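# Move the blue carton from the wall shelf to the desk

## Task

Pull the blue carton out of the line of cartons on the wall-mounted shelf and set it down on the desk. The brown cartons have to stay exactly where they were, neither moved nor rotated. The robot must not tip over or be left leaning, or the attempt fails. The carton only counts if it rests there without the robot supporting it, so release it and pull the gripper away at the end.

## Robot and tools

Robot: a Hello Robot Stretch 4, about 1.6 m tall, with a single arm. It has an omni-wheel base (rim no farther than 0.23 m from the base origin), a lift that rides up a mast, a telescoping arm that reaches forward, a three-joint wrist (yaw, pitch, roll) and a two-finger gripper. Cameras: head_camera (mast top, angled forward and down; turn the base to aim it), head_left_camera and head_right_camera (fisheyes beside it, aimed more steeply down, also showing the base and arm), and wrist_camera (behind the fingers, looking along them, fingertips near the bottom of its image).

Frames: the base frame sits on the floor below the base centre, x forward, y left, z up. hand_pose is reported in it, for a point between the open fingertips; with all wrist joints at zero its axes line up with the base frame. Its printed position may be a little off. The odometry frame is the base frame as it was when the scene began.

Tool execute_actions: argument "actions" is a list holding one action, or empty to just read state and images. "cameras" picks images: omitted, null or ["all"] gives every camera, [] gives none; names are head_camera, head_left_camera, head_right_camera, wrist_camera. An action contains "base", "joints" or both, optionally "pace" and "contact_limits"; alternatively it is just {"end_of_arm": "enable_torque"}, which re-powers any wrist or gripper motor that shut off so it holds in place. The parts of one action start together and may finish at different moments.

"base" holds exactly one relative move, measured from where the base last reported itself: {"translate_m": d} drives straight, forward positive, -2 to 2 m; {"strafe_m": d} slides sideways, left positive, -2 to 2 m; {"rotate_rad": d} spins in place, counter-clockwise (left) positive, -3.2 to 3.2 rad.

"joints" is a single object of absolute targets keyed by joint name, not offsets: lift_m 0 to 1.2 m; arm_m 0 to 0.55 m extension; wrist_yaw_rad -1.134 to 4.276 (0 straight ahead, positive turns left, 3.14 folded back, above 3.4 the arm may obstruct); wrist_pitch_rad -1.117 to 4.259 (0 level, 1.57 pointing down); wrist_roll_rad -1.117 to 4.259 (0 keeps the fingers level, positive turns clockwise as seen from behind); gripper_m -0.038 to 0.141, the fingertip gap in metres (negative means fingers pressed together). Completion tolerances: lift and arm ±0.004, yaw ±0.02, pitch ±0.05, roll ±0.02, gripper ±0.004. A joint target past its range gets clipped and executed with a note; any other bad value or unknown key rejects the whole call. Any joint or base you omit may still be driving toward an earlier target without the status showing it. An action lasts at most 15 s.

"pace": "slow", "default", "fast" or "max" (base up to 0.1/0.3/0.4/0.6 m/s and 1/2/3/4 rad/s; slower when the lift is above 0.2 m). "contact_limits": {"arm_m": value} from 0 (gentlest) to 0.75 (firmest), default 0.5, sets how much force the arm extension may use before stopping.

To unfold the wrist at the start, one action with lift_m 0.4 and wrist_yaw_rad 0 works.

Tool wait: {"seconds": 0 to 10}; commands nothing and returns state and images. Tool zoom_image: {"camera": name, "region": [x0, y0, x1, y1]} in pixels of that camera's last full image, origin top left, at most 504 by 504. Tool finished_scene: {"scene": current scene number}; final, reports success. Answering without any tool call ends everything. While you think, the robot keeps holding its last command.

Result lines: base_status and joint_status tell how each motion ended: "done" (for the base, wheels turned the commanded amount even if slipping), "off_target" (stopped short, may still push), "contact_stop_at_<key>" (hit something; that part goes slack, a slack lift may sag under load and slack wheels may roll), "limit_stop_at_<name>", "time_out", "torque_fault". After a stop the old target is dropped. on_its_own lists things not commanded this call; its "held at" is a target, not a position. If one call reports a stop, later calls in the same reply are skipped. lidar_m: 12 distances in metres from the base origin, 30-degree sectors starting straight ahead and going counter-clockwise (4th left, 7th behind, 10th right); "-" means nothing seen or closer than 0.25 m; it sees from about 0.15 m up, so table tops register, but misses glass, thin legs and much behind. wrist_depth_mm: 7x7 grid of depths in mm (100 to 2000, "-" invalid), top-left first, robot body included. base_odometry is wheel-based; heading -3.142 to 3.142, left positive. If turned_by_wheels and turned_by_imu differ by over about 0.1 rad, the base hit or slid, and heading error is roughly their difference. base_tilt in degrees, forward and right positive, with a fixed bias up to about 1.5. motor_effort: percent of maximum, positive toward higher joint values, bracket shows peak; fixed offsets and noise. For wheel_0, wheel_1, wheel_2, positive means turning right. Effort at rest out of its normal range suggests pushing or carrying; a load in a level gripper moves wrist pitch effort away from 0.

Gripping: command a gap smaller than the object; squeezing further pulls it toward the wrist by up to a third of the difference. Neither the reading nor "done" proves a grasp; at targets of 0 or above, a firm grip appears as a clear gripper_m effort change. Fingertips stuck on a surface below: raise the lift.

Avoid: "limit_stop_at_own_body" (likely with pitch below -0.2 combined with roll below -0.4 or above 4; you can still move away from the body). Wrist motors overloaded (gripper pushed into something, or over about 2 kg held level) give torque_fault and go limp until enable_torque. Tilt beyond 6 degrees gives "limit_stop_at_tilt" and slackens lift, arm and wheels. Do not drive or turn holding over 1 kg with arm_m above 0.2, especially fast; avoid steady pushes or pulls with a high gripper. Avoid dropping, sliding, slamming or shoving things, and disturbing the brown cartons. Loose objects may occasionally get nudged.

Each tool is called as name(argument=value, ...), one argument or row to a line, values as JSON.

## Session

execute_actions(
  actions=[],
)

Scene clock: 0.00 s.
base_odometry: x=+0.000 y=+0.000 heading=+0.000 (m, m, rad; odometry frame)
turned_by_wheels: +0.000 (rad since the last result)
turned_by_imu: +0.000 (rad since the last result)
base_tilt: forward=-1.0 right=+0.1 (deg)
lidar_m: 1.45 1.95 1.42 1.45 2.34 2.23 2.52 2.03 1.91 1.93 2.42 1.42
base_status: not commanded
joint_positions: lift_m=+0.263 arm_m=+0.002 wrist_yaw_rad=+3.098 wrist_pitch_rad=+0.008 wrist_roll_rad=+0.015 gripper_m=+0.057
joint_status: not commanded
motor_effort: lift_m=+19 arm_m=-1 wrist_yaw_rad=+0 wrist_pitch_rad=-7 wrist_roll_rad=+2 gripper_m=-4 wheel_0=+0 wheel_1=+0 wheel_2=+0 (%)
hand_pose: x=-0.1114 y=+0.1000 z=+0.4391 quat_wxyz=(+0.022, -0.004, +0.008, +1.000) (m; base frame)
wrist_depth_mm: 137 139 - - - - - / - 138 - - - - - / 106 138 277 - - - - / 114 138 - - - - - / 1042 - - - - - - / 1921 1863 211 1808 208 1708 1618 / 1255 1118 1118 161 1078 1138 1138
pictures: head_camera, head_left_camera, head_right_camera, wrist_camera
camera_calibration (this result's frames):
wrist_camera: T_world_to_cam=[[0.0919275, 0.995196, -0.0336772, -0.0881817], [-0.0175281, -0.0321979, -0.999328, 0.505406], [-0.995611, 0.092456, 0.014484, 0.0986924], [0, 0, 0, 1]] pos_world=[0.115224, 0.0949064, 0.500667]
Images, in order (width x height): head_camera 420x560, head_left_camera 420x672, head_right_camera 420x672, wrist_camera 616x392.

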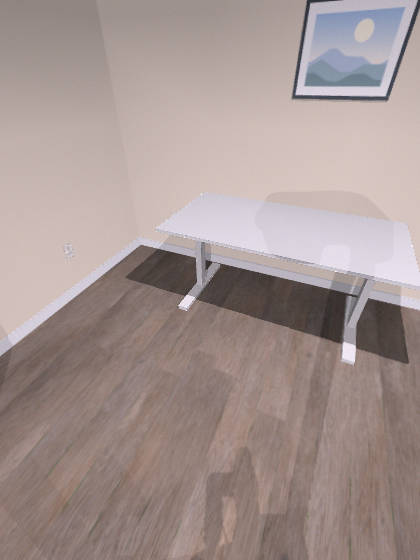

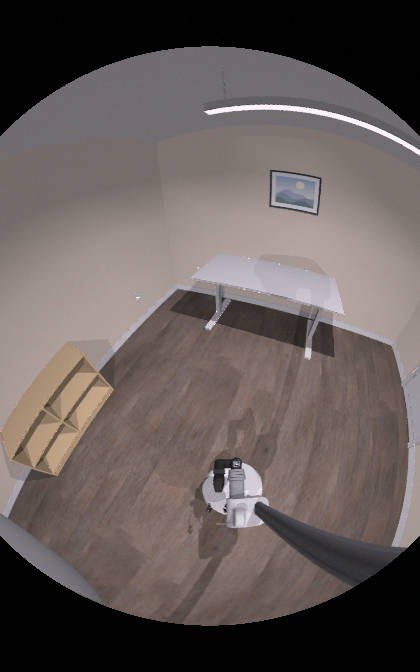

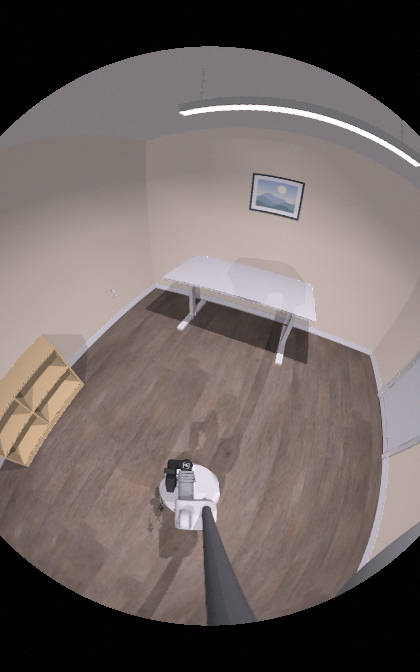

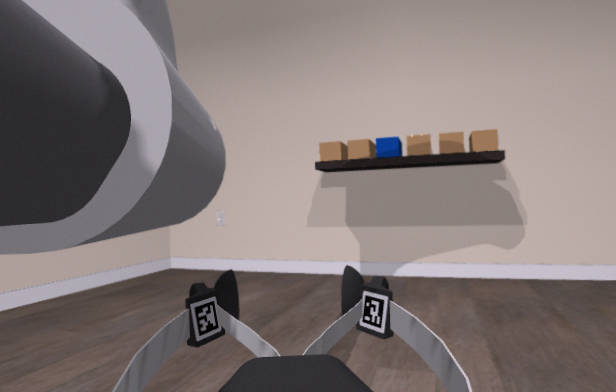

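execute_actions(
  actions=[
    {"base":{"rotate_rad":2.72},"joints":{"lift_m":0.8,"wrist_yaw_rad":0}},
  ],
  cameras=[],
)

execute_actions(
  actions=[
    {"base":{"translate_m":1.1},"joints":{"lift_m":1.05,"wrist_pitch_rad":1.57,"wrist_roll_rad":0,"gripper_m":0.105},"pace":"fast"},
  ],
  cameras=["head_camera"],
)

zoom_image(
  camera="head_camera",
  region=[0, 200, 420, 360],
)

Scene clock: 4.23 s.
base_odometry: x=+0.000 y=+0.000 heading=+2.719 (m, m, rad; odometry frame)
turned_by_wheels: +2.719 (rad since the last result)
turned_by_imu: +2.742 (rad since the last result)
base_tilt: forward=-1.0 right=+0.2 (deg)
lidar_m: 2.20 2.58 1.96 1.90 2.01 1.52 1.43 1.49 1.89 1.41 1.48 2.58
base_status: done
joint_positions: lift_m=+0.800 arm_m=+0.002 wrist_yaw_rad=+0.001 wrist_pitch_rad=+0.008 wrist_roll_rad=+0.015 gripper_m=+0.057
joint_status: all done
motor_effort: lift_m=+23(22) arm_m=-1(1) wrist_yaw_rad=-1(9) wrist_pitch_rad=-7(7) wrist_roll_rad=+2(2) gripper_m=-2(3) wheel_0=-4(10) wheel_1=-6(11) wheel_2=-5(12) (%)
hand_pose: x=+0.4615 y=-0.0873 z=+0.9756 quat_wxyz=(+1.000, +0.008, +0.004, +0.000) (m; base frame)
wrist_depth_mm: - - - - - - - / - - - - - - - / - - - - - - - / - - - - - - - / - - - - - - - / - - 211 - 208 - - / - - - 161 - - -
pictures: none
No camera images: the call's "cameras" was empty. Leave "cameras" out to get every camera's image.

Scene clock: 8.40 s.
base_odometry: x=-1.003 y=+0.451 heading=+2.719 (m, m, rad; odometry frame)
turned_by_wheels: +0.000 (rad since the last result)
turned_by_imu: +0.001 (rad since the last result)
base_tilt: forward=-1.0 right=+0.2 (deg)
lidar_m: 1.10 1.16 1.97 1.88 1.95 2.68 3.39 2.58 1.45 1.39 1.86 1.16
base_status: done
joint_positions: lift_m=+1.050 arm_m=+0.002 wrist_yaw_rad=+0.000 wrist_pitch_rad=+1.570 wrist_roll_rad=+0.000 gripper_m=+0.105
joint_status: all done
motor_effort: lift_m=+22(24) arm_m=-1(1) wrist_yaw_rad=-1(3) wrist_pitch_rad=-1(3) wrist_roll_rad=+1(0) gripper_m=-2(0) wheel_0=+1(7) wheel_1=+4(11) wheel_2=+0(17) (%)
hand_pose: x=+0.1732 y=-0.0874 z=+0.9394 quat_wxyz=(+0.707, +0.000, +0.707, +0.000) (m; base frame)
wrist_depth_mm: 1160 1160 1182 1182 1205 1205 1229 / 1138 1160 1160 1182 1205 1205 1229 / 1138 1160 1160 1182 1205 1205 1205 / 1138 1160 1160 1182 1182 1205 1229 / 1138 1138 946 960 1182 1182 1205 / 1118 1118 946 960 202 1205 1205 / 1118 1138 1042 156 1182 1205 1205
pictures: head_camera
Images, in order (width x height): head_camera 420x560.

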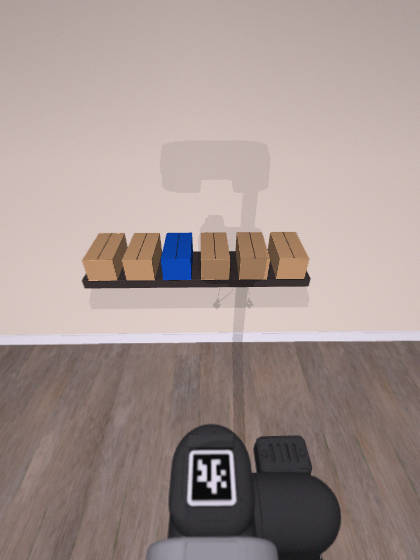

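Region (0, 200, 420, 360) of head_camera's 420x560 image, scaled by 1.200, with more detail than that image has; it fills the top 192 rows of this view, and the rest is white.

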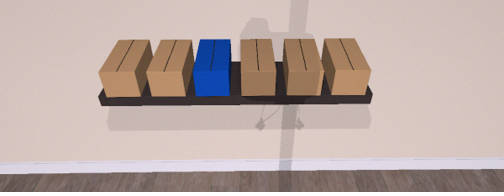

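execute_actions(
  actions=[
    {"base":{"strafe_m":0.25},"joints":{"lift_m":1.18,"gripper_m":0.141}},
  ],
  cameras=[],
)

execute_actions(
  actions=[
    {"base":{"translate_m":0.62},"joints":{"arm_m":0.38}},
  ],
  cameras=["head_camera","wrist_camera"],
)

Scene clock: 11.67 s.
base_odometry: x=-1.106 y=+0.223 heading=+2.719 (m, m, rad; odometry frame)
turned_by_wheels: +0.000 (rad since the last result)
turned_by_imu: +0.000 (rad since the last result)
base_tilt: forward=-1.0 right=+0.2 (deg)
lidar_m: 1.09 1.17 1.76 1.62 1.73 2.36 3.41 2.68 1.73 1.64 1.99 1.16
base_status: done
joint_positions: lift_m=+1.180 arm_m=+0.002 wrist_yaw_rad=+0.000 wrist_pitch_rad=+1.570 wrist_roll_rad=+0.000 gripper_m=+0.141
joint_status: all done
motor_effort: lift_m=+23(25) arm_m=-1(1) wrist_yaw_rad=+1(1) wrist_pitch_rad=-1(1) wrist_roll_rad=+1(1) gripper_m=+1(4) wheel_0=-1(10) wheel_1=+3(13) wheel_2=+0(2) (%)
hand_pose: x=+0.1732 y=-0.0874 z=+1.0694 quat_wxyz=(+0.707, +0.000, +0.707, +0.000) (m; base frame)
wrist_depth_mm: 1281 1281 1308 1308 1336 1366 1366 / 1255 1308 1281 1308 1336 1366 1366 / 1255 1281 1281 1308 1336 1366 1366 / 1255 1281 1281 1336 1308 1336 1366 / 1255 1281 1060 1098 1308 1336 1336 / 1255 208 1078 1078 221 1336 1366 / 1255 1281 1281 150 1308 1308 1336
pictures: none
No camera images: the call's "cameras" was empty. Leave "cameras" out to get every camera's image.

Scene clock: 15.20 s.
base_odometry: x=-1.671 y=+0.477 heading=+2.720 (m, m, rad; odometry frame)
turned_by_wheels: +0.000 (rad since the last result)
turned_by_imu: +0.001 (rad since the last result)
base_tilt: forward=-1.0 right=+0.1 (deg)
lidar_m: 0.49 0.53 1.09 1.68 1.73 2.39 4.10 2.39 1.85 2.04 0.74 0.51
base_status: done
joint_positions: lift_m=+1.180 arm_m=+0.379 wrist_yaw_rad=+0.000 wrist_pitch_rad=+1.570 wrist_roll_rad=+0.000 gripper_m=+0.141
joint_status: all done
motor_effort: lift_m=+23(23) arm_m=+6(8) wrist_yaw_rad=+0(0) wrist_pitch_rad=-1(0) wrist_roll_rad=+1(1) gripper_m=-1(3) wheel_0=+3(9) wheel_1=+7(12) wheel_2=-4(12) (%)
hand_pose: x=+0.5501 y=-0.0874 z=+1.0694 quat_wxyz=(+0.707, +0.000, +0.707, +0.000) (m; base frame)
wrist_depth_mm: 387 382 387 389 389 389 410 / 421 415 424 427 436 436 442 / 418 415 421 424 436 436 442 / 415 413 418 424 430 433 439 / 413 413 418 421 427 433 445 / 1255 208 1308 1308 221 1336 1336 / 1255 1255 1078 150 1308 1336 1366
pictures: head_camera, wrist_camera
camera_calibration (this result's frames):
wrist_camera: T_world_to_cam=[[-0.0190844, -0.998666, 0.0479778, -0.141836], [-0.999529, 0.0179036, -0.0249209, 0.643393], [0.0240287, -0.0484308, -0.998537, 1.27559], [0, 0, 0, 1]] pos_world=[0.609732, -0.0913882, 1.29656]
Images, in order (width x height): head_camera 420x560, wrist_camera 616x392.

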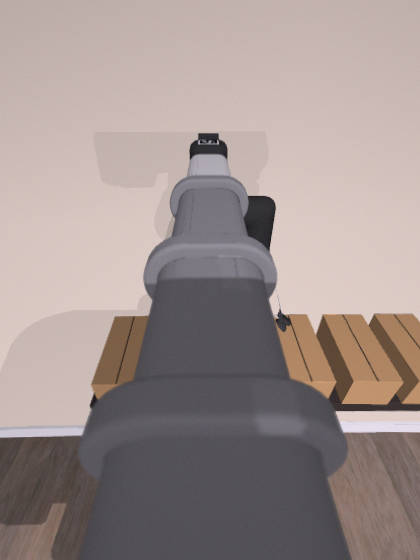

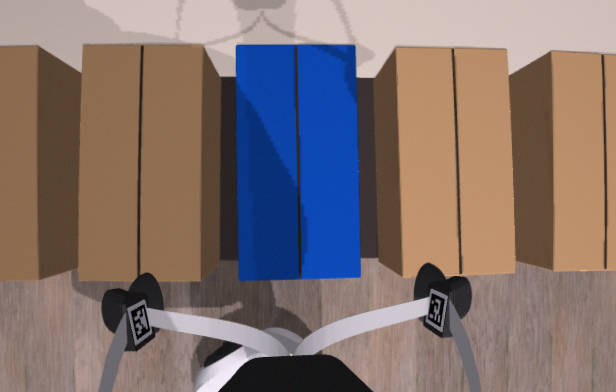

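execute_actions(
  actions=[
    {"base":{"strafe_m":-0.011},"joints":{"arm_m":0.475,"lift_m":1.0}},
  ],
  cameras=["wrist_camera"],
)

Scene clock: 19.30 s.
base_odometry: x=-1.667 y=+0.487 heading=+2.720 (m, m, rad; odometry frame)
turned_by_wheels: +0.000 (rad since the last result)
turned_by_imu: +0.000 (rad since the last result)
base_tilt: forward=-0.9 right=+0.2 (deg)
lidar_m: 0.49 0.55 1.08 1.67 1.74 2.40 4.11 2.38 1.84 2.04 0.74 0.51
base_status: done
joint_positions: lift_m=+1.000 arm_m=+0.474 wrist_yaw_rad=+0.000 wrist_pitch_rad=+1.570 wrist_roll_rad=+0.000 gripper_m=+0.141
joint_status: all done
motor_effort: lift_m=+15(19) arm_m=+6(6) wrist_yaw_rad=-2(1) wrist_pitch_rad=-2(2) wrist_roll_rad=+2(2) gripper_m=+2(0) wheel_0=+2(9) wheel_1=-6(3) wheel_2=+0(3) (%)
hand_pose: x=+0.6451 y=-0.0874 z=+0.8901 quat_wxyz=(+0.707, +0.000, +0.707, +0.000) (m; base frame)
wrist_depth_mm: 183 181 183 185 185 183 189 / 235 241 241 243 250 249 251 / 234 255 240 243 293 249 251 / 234 256 239 242 296 249 251 / 233 255 238 241 296 248 250 / 232 208 237 240 221 246 249 / 232 253 236 150 300 246 248
pictures: wrist_camera
camera_calibration (this result's frames):
wrist_camera: T_world_to_cam=[[-0.0190891, -0.998666, 0.0479797, -0.13142], [-0.999531, 0.0179131, -0.0248225, 0.73374], [0.0239299, -0.048431, -0.99854, 1.09433], [0, 0, 0, 1]] pos_world=[0.7047, -0.0913888, 1.11725]
Images, in order (width x height): wrist_camera 616x392.

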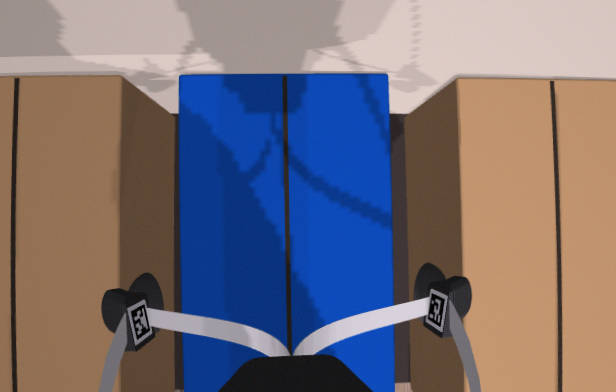

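execute_actions(
  actions=[
    {"joints":{"lift_m":0.978},"pace":"slow"},
  ],
  cameras=["wrist_camera"],
)

Scene clock: 20.83 s.
base_odometry: x=-1.667 y=+0.487 heading=+2.720 (m, m, rad; odometry frame)
turned_by_wheels: +0.000 (rad since the last result)
turned_by_imu: +0.000 (rad since the last result)
base_tilt: forward=-0.9 right=+0.2 (deg)
lidar_m: 0.49 0.55 1.11 1.67 1.70 2.40 4.11 2.40 1.82 2.03 0.73 0.54
base_status: not commanded
joint_positions: lift_m=+0.978 arm_m=+0.474 wrist_yaw_rad=+0.000 wrist_pitch_rad=+1.570 wrist_roll_rad=+0.000 gripper_m=+0.141
joint_status: all done
motor_effort: lift_m=+15(14) arm_m=+6(6) wrist_yaw_rad=+1(1) wrist_pitch_rad=+0(0) wrist_roll_rad=+2(1) gripper_m=-2(0) wheel_0=+2(2) wheel_1=-6(6) wheel_2=+0(0) (%)
hand_pose: x=+0.6451 y=-0.0874 z=+0.8681 quat_wxyz=(+0.707, +0.000, +0.707, +0.000) (m; base frame)
wrist_depth_mm: 183 181 183 185 185 185 189 / 213 224 219 222 224 229 229 / 213 236 218 220 223 228 228 / 213 236 217 220 222 226 228 / 212 236 216 220 222 225 227 / 211 208 216 218 220 224 226 / 210 252 215 150 221 224 225
pictures: wrist_camera
camera_calibration (this result's frames):
wrist_camera: T_world_to_cam=[[-0.0190892, -0.998666, 0.0479797, -0.130365], [-0.999531, 0.0179131, -0.0248228, 0.733195], [0.0239303, -0.048431, -0.99854, 1.07237], [0, 0, 0, 1]] pos_world=[0.704701, -0.0913888, 1.09526]
Images, in order (width x height): wrist_camera 616x392.

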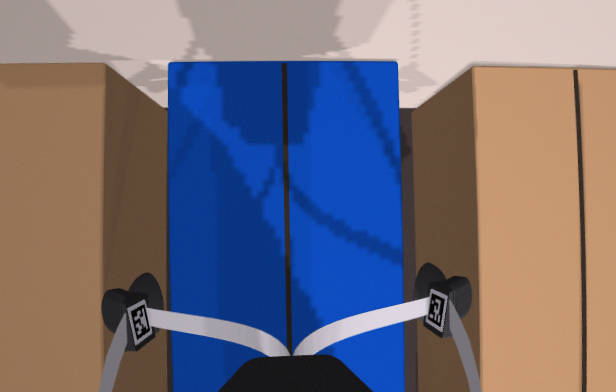

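execute_actions(
  actions=[
    {"joints":{"lift_m":0.964},"pace":"slow"},
  ],
  cameras=["wrist_camera"],
)

Scene clock: 22.00 s.
base_odometry: x=-1.667 y=+0.487 heading=+2.720 (m, m, rad; odometry frame)
turned_by_wheels: +0.000 (rad since the last result)
turned_by_imu: +0.000 (rad since the last result)
base_tilt: forward=-1.0 right=+0.2 (deg)
lidar_m: 0.49 0.55 1.10 1.66 1.74 2.40 4.09 2.40 1.83 2.03 0.72 0.52
base_status: not commanded
joint_positions: lift_m=+0.964 arm_m=+0.474 wrist_yaw_rad=+0.000 wrist_pitch_rad=+1.570 wrist_roll_rad=+0.000 gripper_m=+0.141
joint_status: all done
motor_effort: lift_m=+15(15) arm_m=+6(6) wrist_yaw_rad=+0(1) wrist_pitch_rad=+0(1) wrist_roll_rad=+2(1) gripper_m=+1(2) wheel_0=+2(2) wheel_1=-6(6) wheel_2=+0(0) (%)
hand_pose: x=+0.6451 y=-0.0874 z=+0.8541 quat_wxyz=(+0.707, +0.000, +0.707, +0.000) (m; base frame)
wrist_depth_mm: 183 181 183 185 185 185 189 / 200 224 204 207 210 213 214 / 200 236 204 206 209 216 213 / 199 236 204 206 208 218 213 / 198 236 203 206 208 219 212 / 198 201 202 204 206 210 211 / 197 203 201 150 206 211 211
pictures: wrist_camera
camera_calibration (this result's frames):
wrist_camera: T_world_to_cam=[[-0.019089, -0.998666, 0.0479797, -0.129693], [-0.999531, 0.0179129, -0.0248226, 0.732848], [0.02393, -0.048431, -0.99854, 1.05839], [0, 0, 0, 1]] pos_world=[0.704702, -0.0913888, 1.08126]
Images, in order (width x height): wrist_camera 616x392.

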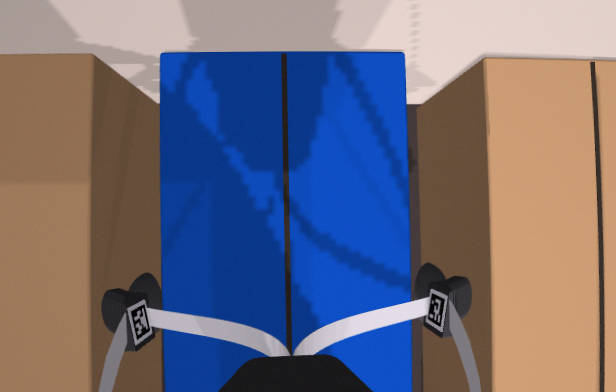

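execute_actions(
  actions=[
    {"joints":{"lift_m":0.952},"pace":"slow"},
  ],
  cameras=["wrist_camera"],
)

execute_actions(
  actions=[
    {"joints":{"gripper_m":0.085}},
  ],
  cameras=["wrist_camera"],
)

Scene clock: 23.33 s.
base_odometry: x=-1.667 y=+0.487 heading=+2.720 (m, m, rad; odometry frame)
turned_by_wheels: +0.000 (rad since the last result)
turned_by_imu: +0.000 (rad since the last result)
base_tilt: forward=-0.9 right=+0.2 (deg)
lidar_m: 0.49 0.55 1.10 1.68 1.73 2.41 4.11 2.42 1.83 2.03 0.74 0.53
base_status: not commanded
joint_positions: lift_m=+0.952 arm_m=+0.474 wrist_yaw_rad=+0.000 wrist_pitch_rad=+1.570 wrist_roll_rad=+0.000 gripper_m=+0.141
joint_status: all done
motor_effort: lift_m=+13(16) arm_m=+6(6) wrist_yaw_rad=-1(1) wrist_pitch_rad=-1(2) wrist_roll_rad=+2(2) gripper_m=-1(2) wheel_0=+2(2) wheel_1=-6(6) wheel_2=+0(0) (%)
hand_pose: x=+0.6451 y=-0.0874 z=+0.8422 quat_wxyz=(+0.707, +0.000, +0.707, +0.000) (m; base frame)
wrist_depth_mm: 182 181 183 184 185 184 189 / 189 222 193 196 198 214 202 / 189 223 193 195 198 216 202 / 188 223 192 195 196 218 202 / 187 224 192 194 196 219 201 / 187 190 191 193 195 202 200 / 186 206 190 147 195 206 199
pictures: wrist_camera
camera_calibration (this result's frames):
wrist_camera: T_world_to_cam=[[-0.0190884, -0.998666, 0.04798, -0.129123], [-0.999532, 0.017913, -0.0248077, 0.732538], [0.0239151, -0.048431, -0.99854, 1.04652], [0, 0, 0, 1]] pos_world=[0.704702, -0.0913888, 1.06936]
Images, in order (width x height): wrist_camera 616x392.

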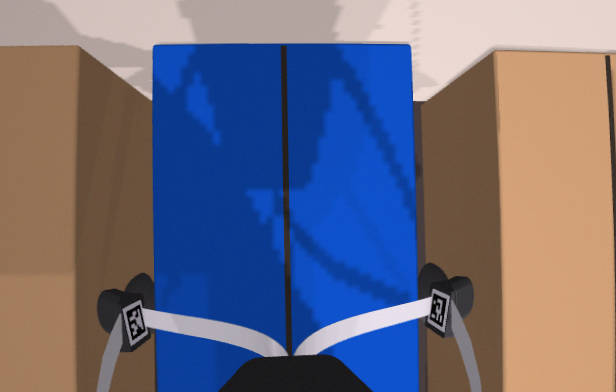

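Scene clock: 24.93 s.
base_odometry: x=-1.667 y=+0.487 heading=+2.720 (m, m, rad; odometry frame)
turned_by_wheels: +0.000 (rad since the last result)
turned_by_imu: +0.000 (rad since the last result)
base_tilt: forward=-1.0 right=+0.1 (deg)
lidar_m: 0.49 0.54 1.10 1.68 1.73 2.40 4.10 2.41 1.82 2.03 0.72 0.51
base_status: not commanded
joint_positions: lift_m=+0.952 arm_m=+0.474 wrist_yaw_rad=+0.000 wrist_pitch_rad=+1.570 wrist_roll_rad=+0.000 gripper_m=+0.086
joint_status: all done
motor_effort: lift_m=+15(15) arm_m=+6(6) wrist_yaw_rad=+0(0) wrist_pitch_rad=-2(0) wrist_roll_rad=+2(2) gripper_m=-26(25) wheel_0=+2(2) wheel_1=-6(6) wheel_2=+0(0) (%)
hand_pose: x=+0.6451 y=-0.0874 z=+0.8421 quat_wxyz=(+0.707, +0.000, +0.707, +0.000) (m; base frame)
wrist_depth_mm: 183 180 180 183 185 185 189 / 188 222 181 183 185 213 201 / 187 222 180 182 185 216 200 / 187 224 180 181 183 218 200 / 186 223 179 181 183 220 200 / 186 179 178 180 182 198 199 / 185 177 177 179 181 219 198
pictures: wrist_camera
camera_calibration (this result's frames):
wrist_camera: T_world_to_cam=[[-0.0190882, -0.998666, 0.04798, -0.129118], [-0.999532, 0.0179129, -0.0248078, 0.732537], [0.0239153, -0.048431, -0.99854, 1.04641], [0, 0, 0, 1]] pos_world=[0.704704, -0.0913887, 1.06925]
Images, in order (width x height): wrist_camera 616x392.

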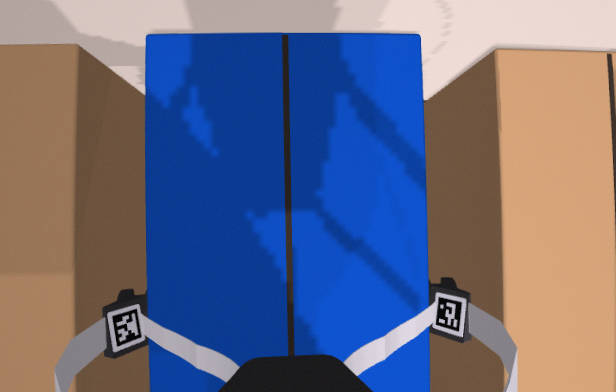

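execute_actions(
  actions=[
    {"joints":{"lift_m":1.12},"pace":"slow"},
  ],
  cameras=["head_right_camera","wrist_camera"],
)

Scene clock: 27.47 s.
base_odometry: x=-1.667 y=+0.487 heading=+2.720 (m, m, rad; odometry frame)
turned_by_wheels: +0.000 (rad since the last result)
turned_by_imu: +0.000 (rad since the last result)
base_tilt: forward=-0.9 right=+0.2 (deg)
lidar_m: 0.48 0.53 1.09 1.68 1.71 2.41 4.09 2.42 1.82 2.03 0.72 0.52
base_status: not commanded
joint_positions: lift_m=+1.120 arm_m=+0.474 wrist_yaw_rad=+0.000 wrist_pitch_rad=+1.570 wrist_roll_rad=+0.000 gripper_m=+0.086
joint_status: all done
motor_effort: lift_m=+24(23) arm_m=+6(6) wrist_yaw_rad=-1(0) wrist_pitch_rad=+0(1) wrist_roll_rad=+2(2) gripper_m=-22(27) wheel_0=+2(2) wheel_1=-6(6) wheel_2=+0(0) (%)
hand_pose: x=+0.6451 y=-0.0874 z=+1.0093 quat_wxyz=(+0.707, +0.000, +0.707, +0.000) (m; base frame)
wrist_depth_mm: 183 180 181 183 185 185 189 / 260 243 181 183 186 274 272 / 351 353 180 182 185 373 397 / 351 353 180 182 183 370 397 / 347 351 179 181 183 368 394 / 347 179 178 181 182 368 392 / 347 177 177 180 182 366 407
pictures: head_right_camera, wrist_camera
camera_calibration (this result's frames):
wrist_camera: T_world_to_cam=[[-0.0190883, -0.998666, 0.04798, -0.137142], [-0.999532, 0.017913, -0.0248077, 0.736688], [0.0239151, -0.048431, -0.99854, 1.21341], [0, 0, 0, 1]] pos_world=[0.704706, -0.0913888, 1.2365]
Images, in order (width x height): head_right_camera 420x672, wrist_camera 616x392.

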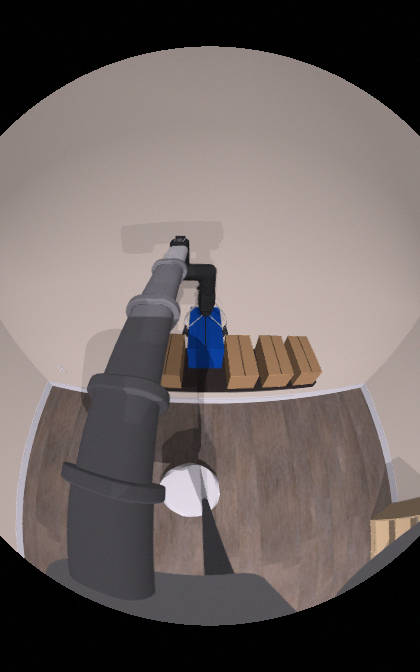

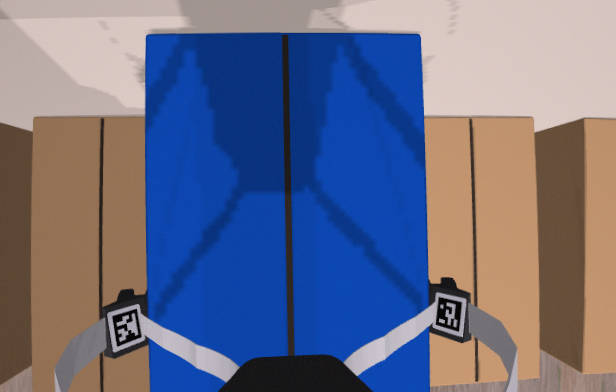

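execute_actions(
  actions=[
    {"joints":{"arm_m":0.22},"pace":"fast"},
  ],
  cameras=["wrist_camera"],
)

execute_actions(
  actions=[
    {"base":{"translate_m":-1.8},"joints":{"arm_m":0.15},"pace":"fast"},
  ],
  cameras=["head_camera"],
)

execute_actions(
  actions=[
    {"base":{"rotate_rad":3.12}},
  ],
  cameras=["head_camera"],
)

Scene clock: 30.40 s.
base_odometry: x=-1.667 y=+0.487 heading=+2.720 (m, m, rad; odometry frame)
turned_by_wheels: +0.000 (rad since the last result)
turned_by_imu: +0.000 (rad since the last result)
base_tilt: forward=-1.0 right=+0.1 (deg)
lidar_m: 0.25 0.53 1.08 1.68 1.72 2.43 4.11 2.39 1.83 2.03 0.73 0.26
base_status: not commanded
joint_positions: lift_m=+1.120 arm_m=+0.221 wrist_yaw_rad=+0.000 wrist_pitch_rad=+1.570 wrist_roll_rad=+0.000 gripper_m=+0.086
joint_status: all done
motor_effort: lift_m=+24(24) arm_m=-6(7) wrist_yaw_rad=-2(2) wrist_pitch_rad=-1(1) wrist_roll_rad=+2(1) gripper_m=-25(28) wheel_0=+2(2) wheel_1=-6(6) wheel_2=+0(0) (%)
hand_pose: x=+0.3921 y=-0.0874 z=+1.0093 quat_wxyz=(+0.707, +0.000, +0.707, +0.000) (m; base frame)
wrist_depth_mm: 353 357 436 484 370 375 418 / 355 355 181 183 186 373 389 / 433 370 180 182 185 462 462 / 1182 1205 180 181 183 1281 1281 / 1182 1205 179 181 183 1281 1308 / 1182 179 178 180 182 1255 1308 / 1182 177 177 179 182 1255 1281
pictures: wrist_camera
camera_calibration (this result's frames):
wrist_camera: T_world_to_cam=[[-0.0192467, -0.998663, 0.047987, -0.141917], [-0.999538, 0.0180893, -0.0244381, 0.483436], [0.0235374, -0.0484352, -0.998549, 1.21962], [0, 0, 0, 1]] pos_world=[0.451774, -0.0913993, 1.23648]
Images, in order (width x height): wrist_camera 616x392.

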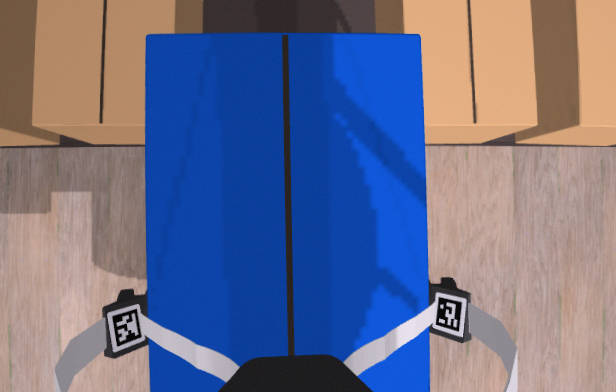

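Scene clock: 37.43 s.
base_odometry: x=-0.025 y=-0.251 heading=+2.719 (m, m, rad; odometry frame)
turned_by_wheels: -0.001 (rad since the last result)
turned_by_imu: +0.001 (rad since the last result)
base_tilt: forward=-0.9 right=+0.2 (deg)
lidar_m: 0.31 2.39 1.73 1.65 1.73 2.26 1.36 1.41 2.12 1.65 1.73 0.25
base_status: done
joint_positions: lift_m=+1.120 arm_m=+0.151 wrist_yaw_rad=+0.000 wrist_pitch_rad=+1.570 wrist_roll_rad=+0.000 gripper_m=+0.086
joint_status: all done
motor_effort: lift_m=+24(24) arm_m=-6(5) wrist_yaw_rad=+0(2) wrist_pitch_rad=-1(1) wrist_roll_rad=+1(2) gripper_m=-26(23) wheel_0=-4(7) wheel_1=-6(9) wheel_2=+2(12) (%)
hand_pose: x=+0.3221 y=-0.0874 z=+1.0094 quat_wxyz=(+0.707, +0.000, +0.707, +0.000) (m; base frame)
wrist_depth_mm: 1205 1229 1229 1255 1281 1281 1281 / 1205 1229 181 183 185 1281 1308 / 1205 1205 180 182 185 1281 1308 / 1205 1205 180 181 184 1281 1281 / 1182 1229 179 181 183 1255 1308 / 1182 179 178 180 182 1255 1281 / 1182 177 177 179 182 1255 1281
pictures: head_camera
Images, in order (width x height): head_camera 420x560.

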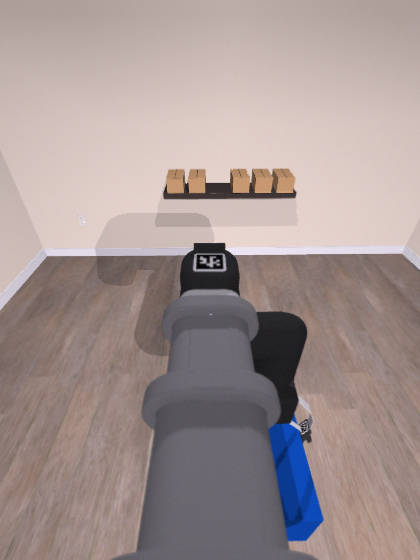

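Scene clock: 41.23 s.
base_odometry: x=-0.025 y=-0.251 heading=-0.445 (m, m, rad; odometry frame)
turned_by_wheels: +3.119 (rad since the last result)
turned_by_imu: +3.145 (rad since the last result)
base_tilt: forward=-0.9 right=+0.2 (deg)
lidar_m: 0.31 1.43 2.15 1.66 1.75 2.43 2.56 2.44 1.71 1.66 1.72 0.25
base_status: done
joint_positions: lift_m=+1.120 arm_m=+0.151 wrist_yaw_rad=+0.000 wrist_pitch_rad=+1.570 wrist_roll_rad=+0.000 gripper_m=+0.086
joint_status: not commanded
motor_effort: lift_m=+24(24) arm_m=-6(6) wrist_yaw_rad=-1(1) wrist_pitch_rad=-1(1) wrist_roll_rad=+2(1) gripper_m=-25(24) wheel_0=-4(9) wheel_1=-7(8) wheel_2=-5(8) (%)
hand_pose: x=+0.3221 y=-0.0874 z=+1.0094 quat_wxyz=(+0.707, +0.000, +0.707, +0.000) (m; base frame)
wrist_depth_mm: 1205 1229 1229 1255 1281 1281 1281 / 1229 1229 181 183 186 1281 1308 / 1205 1229 180 182 185 1281 1281 / 1205 1205 180 181 183 1281 1281 / 1182 1205 179 181 183 1281 1308 / 1182 179 178 181 182 1281 1281 / 1182 177 177 179 182 1255 1281
pictures: head_camera
Images, in order (width x height): head_camera 420x560.

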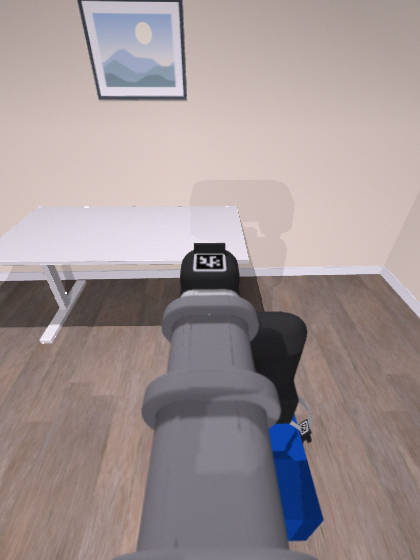

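execute_actions(
  actions=[
    {"base":{"strafe_m":0.4},"joints":{"lift_m":1.02},"pace":"fast"},
  ],
  cameras=[],
)

execute_actions(
  actions=[
    {"base":{"translate_m":0.98},"joints":{"arm_m":0.5},"pace":"fast"},
  ],
  cameras=["head_camera"],
)

Scene clock: 46.70 s.
base_odometry: x=+0.147 y=+0.110 heading=-0.445 (m, m, rad; odometry frame)
turned_by_wheels: +0.000 (rad since the last result)
turned_by_imu: +0.000 (rad since the last result)
base_tilt: forward=-1.0 right=+0.2 (deg)
lidar_m: 0.37 1.40 1.73 1.25 1.27 2.35 2.56 2.41 2.13 2.05 2.12 0.25
base_status: done
joint_positions: lift_m=+1.020 arm_m=+0.151 wrist_yaw_rad=+0.000 wrist_pitch_rad=+1.570 wrist_roll_rad=+0.000 gripper_m=+0.086
joint_status: all done
motor_effort: lift_m=+16(22) arm_m=-6(6) wrist_yaw_rad=+0(2) wrist_pitch_rad=-2(0) wrist_roll_rad=+1(2) gripper_m=-26(26) wheel_0=+0(11) wheel_1=+5(13) wheel_2=+0(6) (%)
hand_pose: x=+0.3221 y=-0.0874 z=+0.9100 quat_wxyz=(+0.707, +0.000, +0.707, +0.000) (m; base frame)
wrist_depth_mm: 1118 1138 1138 1138 1182 1182 1205 / 1118 1118 181 183 185 1182 1182 / 1098 1098 180 182 184 1182 1205 / 1118 1118 179 181 183 1160 1182 / 1098 1098 179 181 183 1160 1182 / 1098 179 178 180 182 1160 1160 / 1098 177 177 179 182 1138 1182
pictures: none
No camera images: the call's "cameras" was empty. Leave "cameras" out to get every camera's image.

Scene clock: 50.97 s.
base_odometry: x=+1.032 y=-0.312 heading=-0.445 (m, m, rad; odometry frame)
turned_by_wheels: +0.000 (rad since the last result)
turned_by_imu: +0.001 (rad since the last result)
base_tilt: forward=-1.0 right=+0.2 (deg)
lidar_m: 0.37 0.41 0.54 1.67 1.54 1.83 3.62 2.99 2.12 2.02 0.54 0.39
base_status: done
joint_positions: lift_m=+1.020 arm_m=+0.499 wrist_yaw_rad=+0.000 wrist_pitch_rad=+1.570 wrist_roll_rad=+0.000 gripper_m=+0.086
joint_status: all done
motor_effort: lift_m=+16(16) arm_m=+6(5) wrist_yaw_rad=-1(1) wrist_pitch_rad=-1(1) wrist_roll_rad=+1(1) gripper_m=-25(22) wheel_0=+3(7) wheel_1=+6(14) wheel_2=-3(14) (%)
hand_pose: x=+0.6702 y=-0.0874 z=+0.9100 quat_wxyz=(+0.707, +0.000, +0.707, +0.000) (m; base frame)
wrist_depth_mm: 404 407 413 418 424 430 436 / 404 407 180 183 185 427 433 / 402 407 180 182 185 427 433 / 402 404 180 182 183 427 430 / 399 402 179 181 183 424 427 / 399 179 178 180 182 424 430 / 397 177 177 179 182 421 427
pictures: head_camera
Images, in order (width x height): head_camera 420x560.

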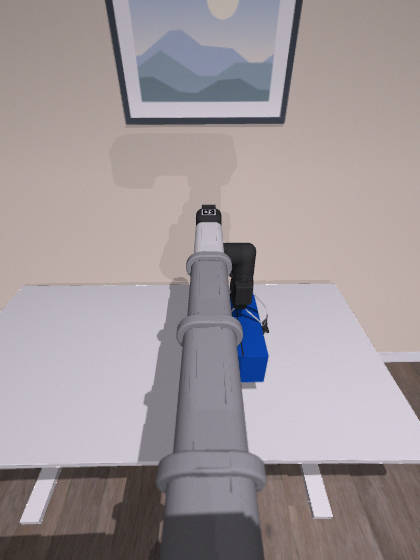

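execute_actions(
  actions=[
    {"joints":{"lift_m":0.919}},
  ],
  cameras=[],
)

execute_actions(
  actions=[
    {"joints":{"gripper_m":0.141},"pace":"slow"},
  ],
  cameras=[],
)

execute_actions(
  actions=[
    {"joints":{"lift_m":1.03}},
  ],
  cameras=[],
)

execute_actions(
  actions=[
    {"joints":{"arm_m":0.05},"pace":"fast"},
  ],
  cameras=["head_camera"],
)

Scene clock: 53.47 s.
base_odometry: x=+1.032 y=-0.312 heading=-0.445 (m, m, rad; odometry frame)
turned_by_wheels: +0.000 (rad since the last result)
turned_by_imu: +0.000 (rad since the last result)
base_tilt: forward=-0.9 right=+0.2 (deg)
lidar_m: 0.34 0.39 0.54 1.67 1.53 1.83 3.61 2.96 2.12 2.02 0.54 0.39
base_status: not commanded
joint_positions: lift_m=+0.919 arm_m=+0.499 wrist_yaw_rad=+0.000 wrist_pitch_rad=+1.570 wrist_roll_rad=+0.000 gripper_m=+0.086
joint_status: all done
motor_effort: lift_m=+15(14) arm_m=+6(6) wrist_yaw_rad=-2(2) wrist_pitch_rad=+1(1) wrist_roll_rad=+2(2) gripper_m=-26(27) wheel_0=+3(3) wheel_1=+6(6) wheel_2=-3(3) (%)
hand_pose: x=+0.6702 y=-0.0874 z=+0.8090 quat_wxyz=(+0.707, +0.000, +0.707, +0.000) (m; base frame)
wrist_depth_mm: 306 307 312 315 320 325 327 / 304 307 181 183 185 324 327 / 304 306 180 182 185 322 327 / 303 306 180 181 183 322 325 / 303 304 179 181 183 322 325 / 301 179 179 180 182 320 324 / 300 177 177 179 181 317 322
pictures: none
No camera images: the call's "cameras" was empty. Leave "cameras" out to get every camera's image.

Scene clock: 56.50 s.
base_odometry: x=+1.032 y=-0.312 heading=-0.445 (m, m, rad; odometry frame)
turned_by_wheels: +0.000 (rad since the last result)
turned_by_imu: +0.000 (rad since the last result)
base_tilt: forward=-0.9 right=+0.2 (deg)
lidar_m: 0.34 0.41 0.56 1.65 1.49 1.82 3.61 2.95 2.12 2.01 0.53 0.39
base_status: not commanded
joint_positions: lift_m=+0.919 arm_m=+0.499 wrist_yaw_rad=+0.000 wrist_pitch_rad=+1.570 wrist_roll_rad=+0.000 gripper_m=+0.141
joint_status: all done
motor_effort: lift_m=+15(15) arm_m=+6(6) wrist_yaw_rad=+1(3) wrist_pitch_rad=-3(3) wrist_roll_rad=+2(2) gripper_m=-2(23) wheel_0=+3(3) wheel_1=+6(6) wheel_2=-3(3) (%)
hand_pose: x=+0.6701 y=-0.0874 z=+0.8090 quat_wxyz=(+0.707, +0.000, +0.707, +0.000) (m; base frame)
wrist_depth_mm: 306 310 314 317 320 325 329 / 304 307 195 197 199 324 327 / 304 307 195 196 199 324 327 / 304 306 193 196 198 322 325 / 303 306 193 196 198 320 324 / 301 196 192 195 197 320 324 / 301 303 191 150 196 320 322
pictures: none
No camera images: the call's "cameras" was empty. Leave "cameras" out to get every camera's image.

Scene clock: 58.00 s.
base_odometry: x=+1.032 y=-0.312 heading=-0.445 (m, m, rad; odometry frame)
turned_by_wheels: +0.000 (rad since the last result)
turned_by_imu: +0.000 (rad since the last result)
base_tilt: forward=-0.9 right=+0.1 (deg)
lidar_m: 0.37 0.40 0.55 1.67 1.52 1.83 3.62 2.96 2.12 1.99 0.55 0.40
base_status: not commanded
joint_positions: lift_m=+1.030 arm_m=+0.499 wrist_yaw_rad=+0.000 wrist_pitch_rad=+1.570 wrist_roll_rad=+0.000 gripper_m=+0.141
joint_status: all done
motor_effort: lift_m=+23(24) arm_m=+6(6) wrist_yaw_rad=-1(1) wrist_pitch_rad=-1(2) wrist_roll_rad=+2(2) gripper_m=+0(2) wheel_0=+3(3) wheel_1=+6(6) wheel_2=-3(3) (%)
hand_pose: x=+0.6701 y=-0.0874 z=+0.9194 quat_wxyz=(+0.707, +0.000, +0.707, +0.000) (m; base frame)
wrist_depth_mm: 415 421 424 430 433 439 445 / 413 418 424 427 433 439 442 / 413 418 304 307 433 439 442 / 410 415 304 306 430 436 439 / 410 415 303 306 430 433 439 / 407 208 301 304 221 433 439 / 407 410 301 150 427 430 439
pictures: none
No camera images: the call's "cameras" was empty. Leave "cameras" out to get every camera's image.

Scene clock: 60.00 s.
base_odometry: x=+1.032 y=-0.312 heading=-0.445 (m, m, rad; odometry frame)
turned_by_wheels: +0.000 (rad since the last result)
turned_by_imu: +0.000 (rad since the last result)
base_tilt: forward=-0.9 right=+0.2 (deg)
lidar_m: 0.37 0.39 0.56 1.66 1.50 1.82 3.63 2.96 2.14 2.02 0.55 0.39
base_status: not commanded
joint_positions: lift_m=+1.030 arm_m=+0.051 wrist_yaw_rad=+0.000 wrist_pitch_rad=+1.570 wrist_roll_rad=+0.000 gripper_m=+0.141
joint_status: all done
motor_effort: lift_m=+23(23) arm_m=-6(6) wrist_yaw_rad=-2(1) wrist_pitch_rad=-2(3) wrist_roll_rad=+2(2) gripper_m=-4(0) wheel_0=+3(3) wheel_1=+6(6) wheel_2=-3(3) (%)
hand_pose: x=+0.2221 y=-0.0874 z=+0.9194 quat_wxyz=(+0.707, +0.000, +0.707, +0.000) (m; base frame)
wrist_depth_mm: 418 421 427 433 436 442 449 / 415 421 427 430 436 442 445 / 1138 1138 1138 1160 1182 1182 1205 / 1118 1118 1138 1138 1160 1205 1205 / 1118 1138 946 1138 1160 1182 1205 / 1118 208 931 931 220 1182 1205 / 1098 1118 917 150 1160 1160 1182
pictures: head_camera
Images, in order (width x height): head_camera 420x560.

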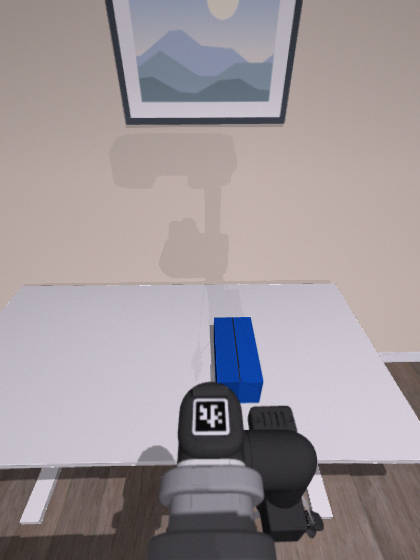

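finished_scene(
  scene=2,
)

The scene is finished: the task was done.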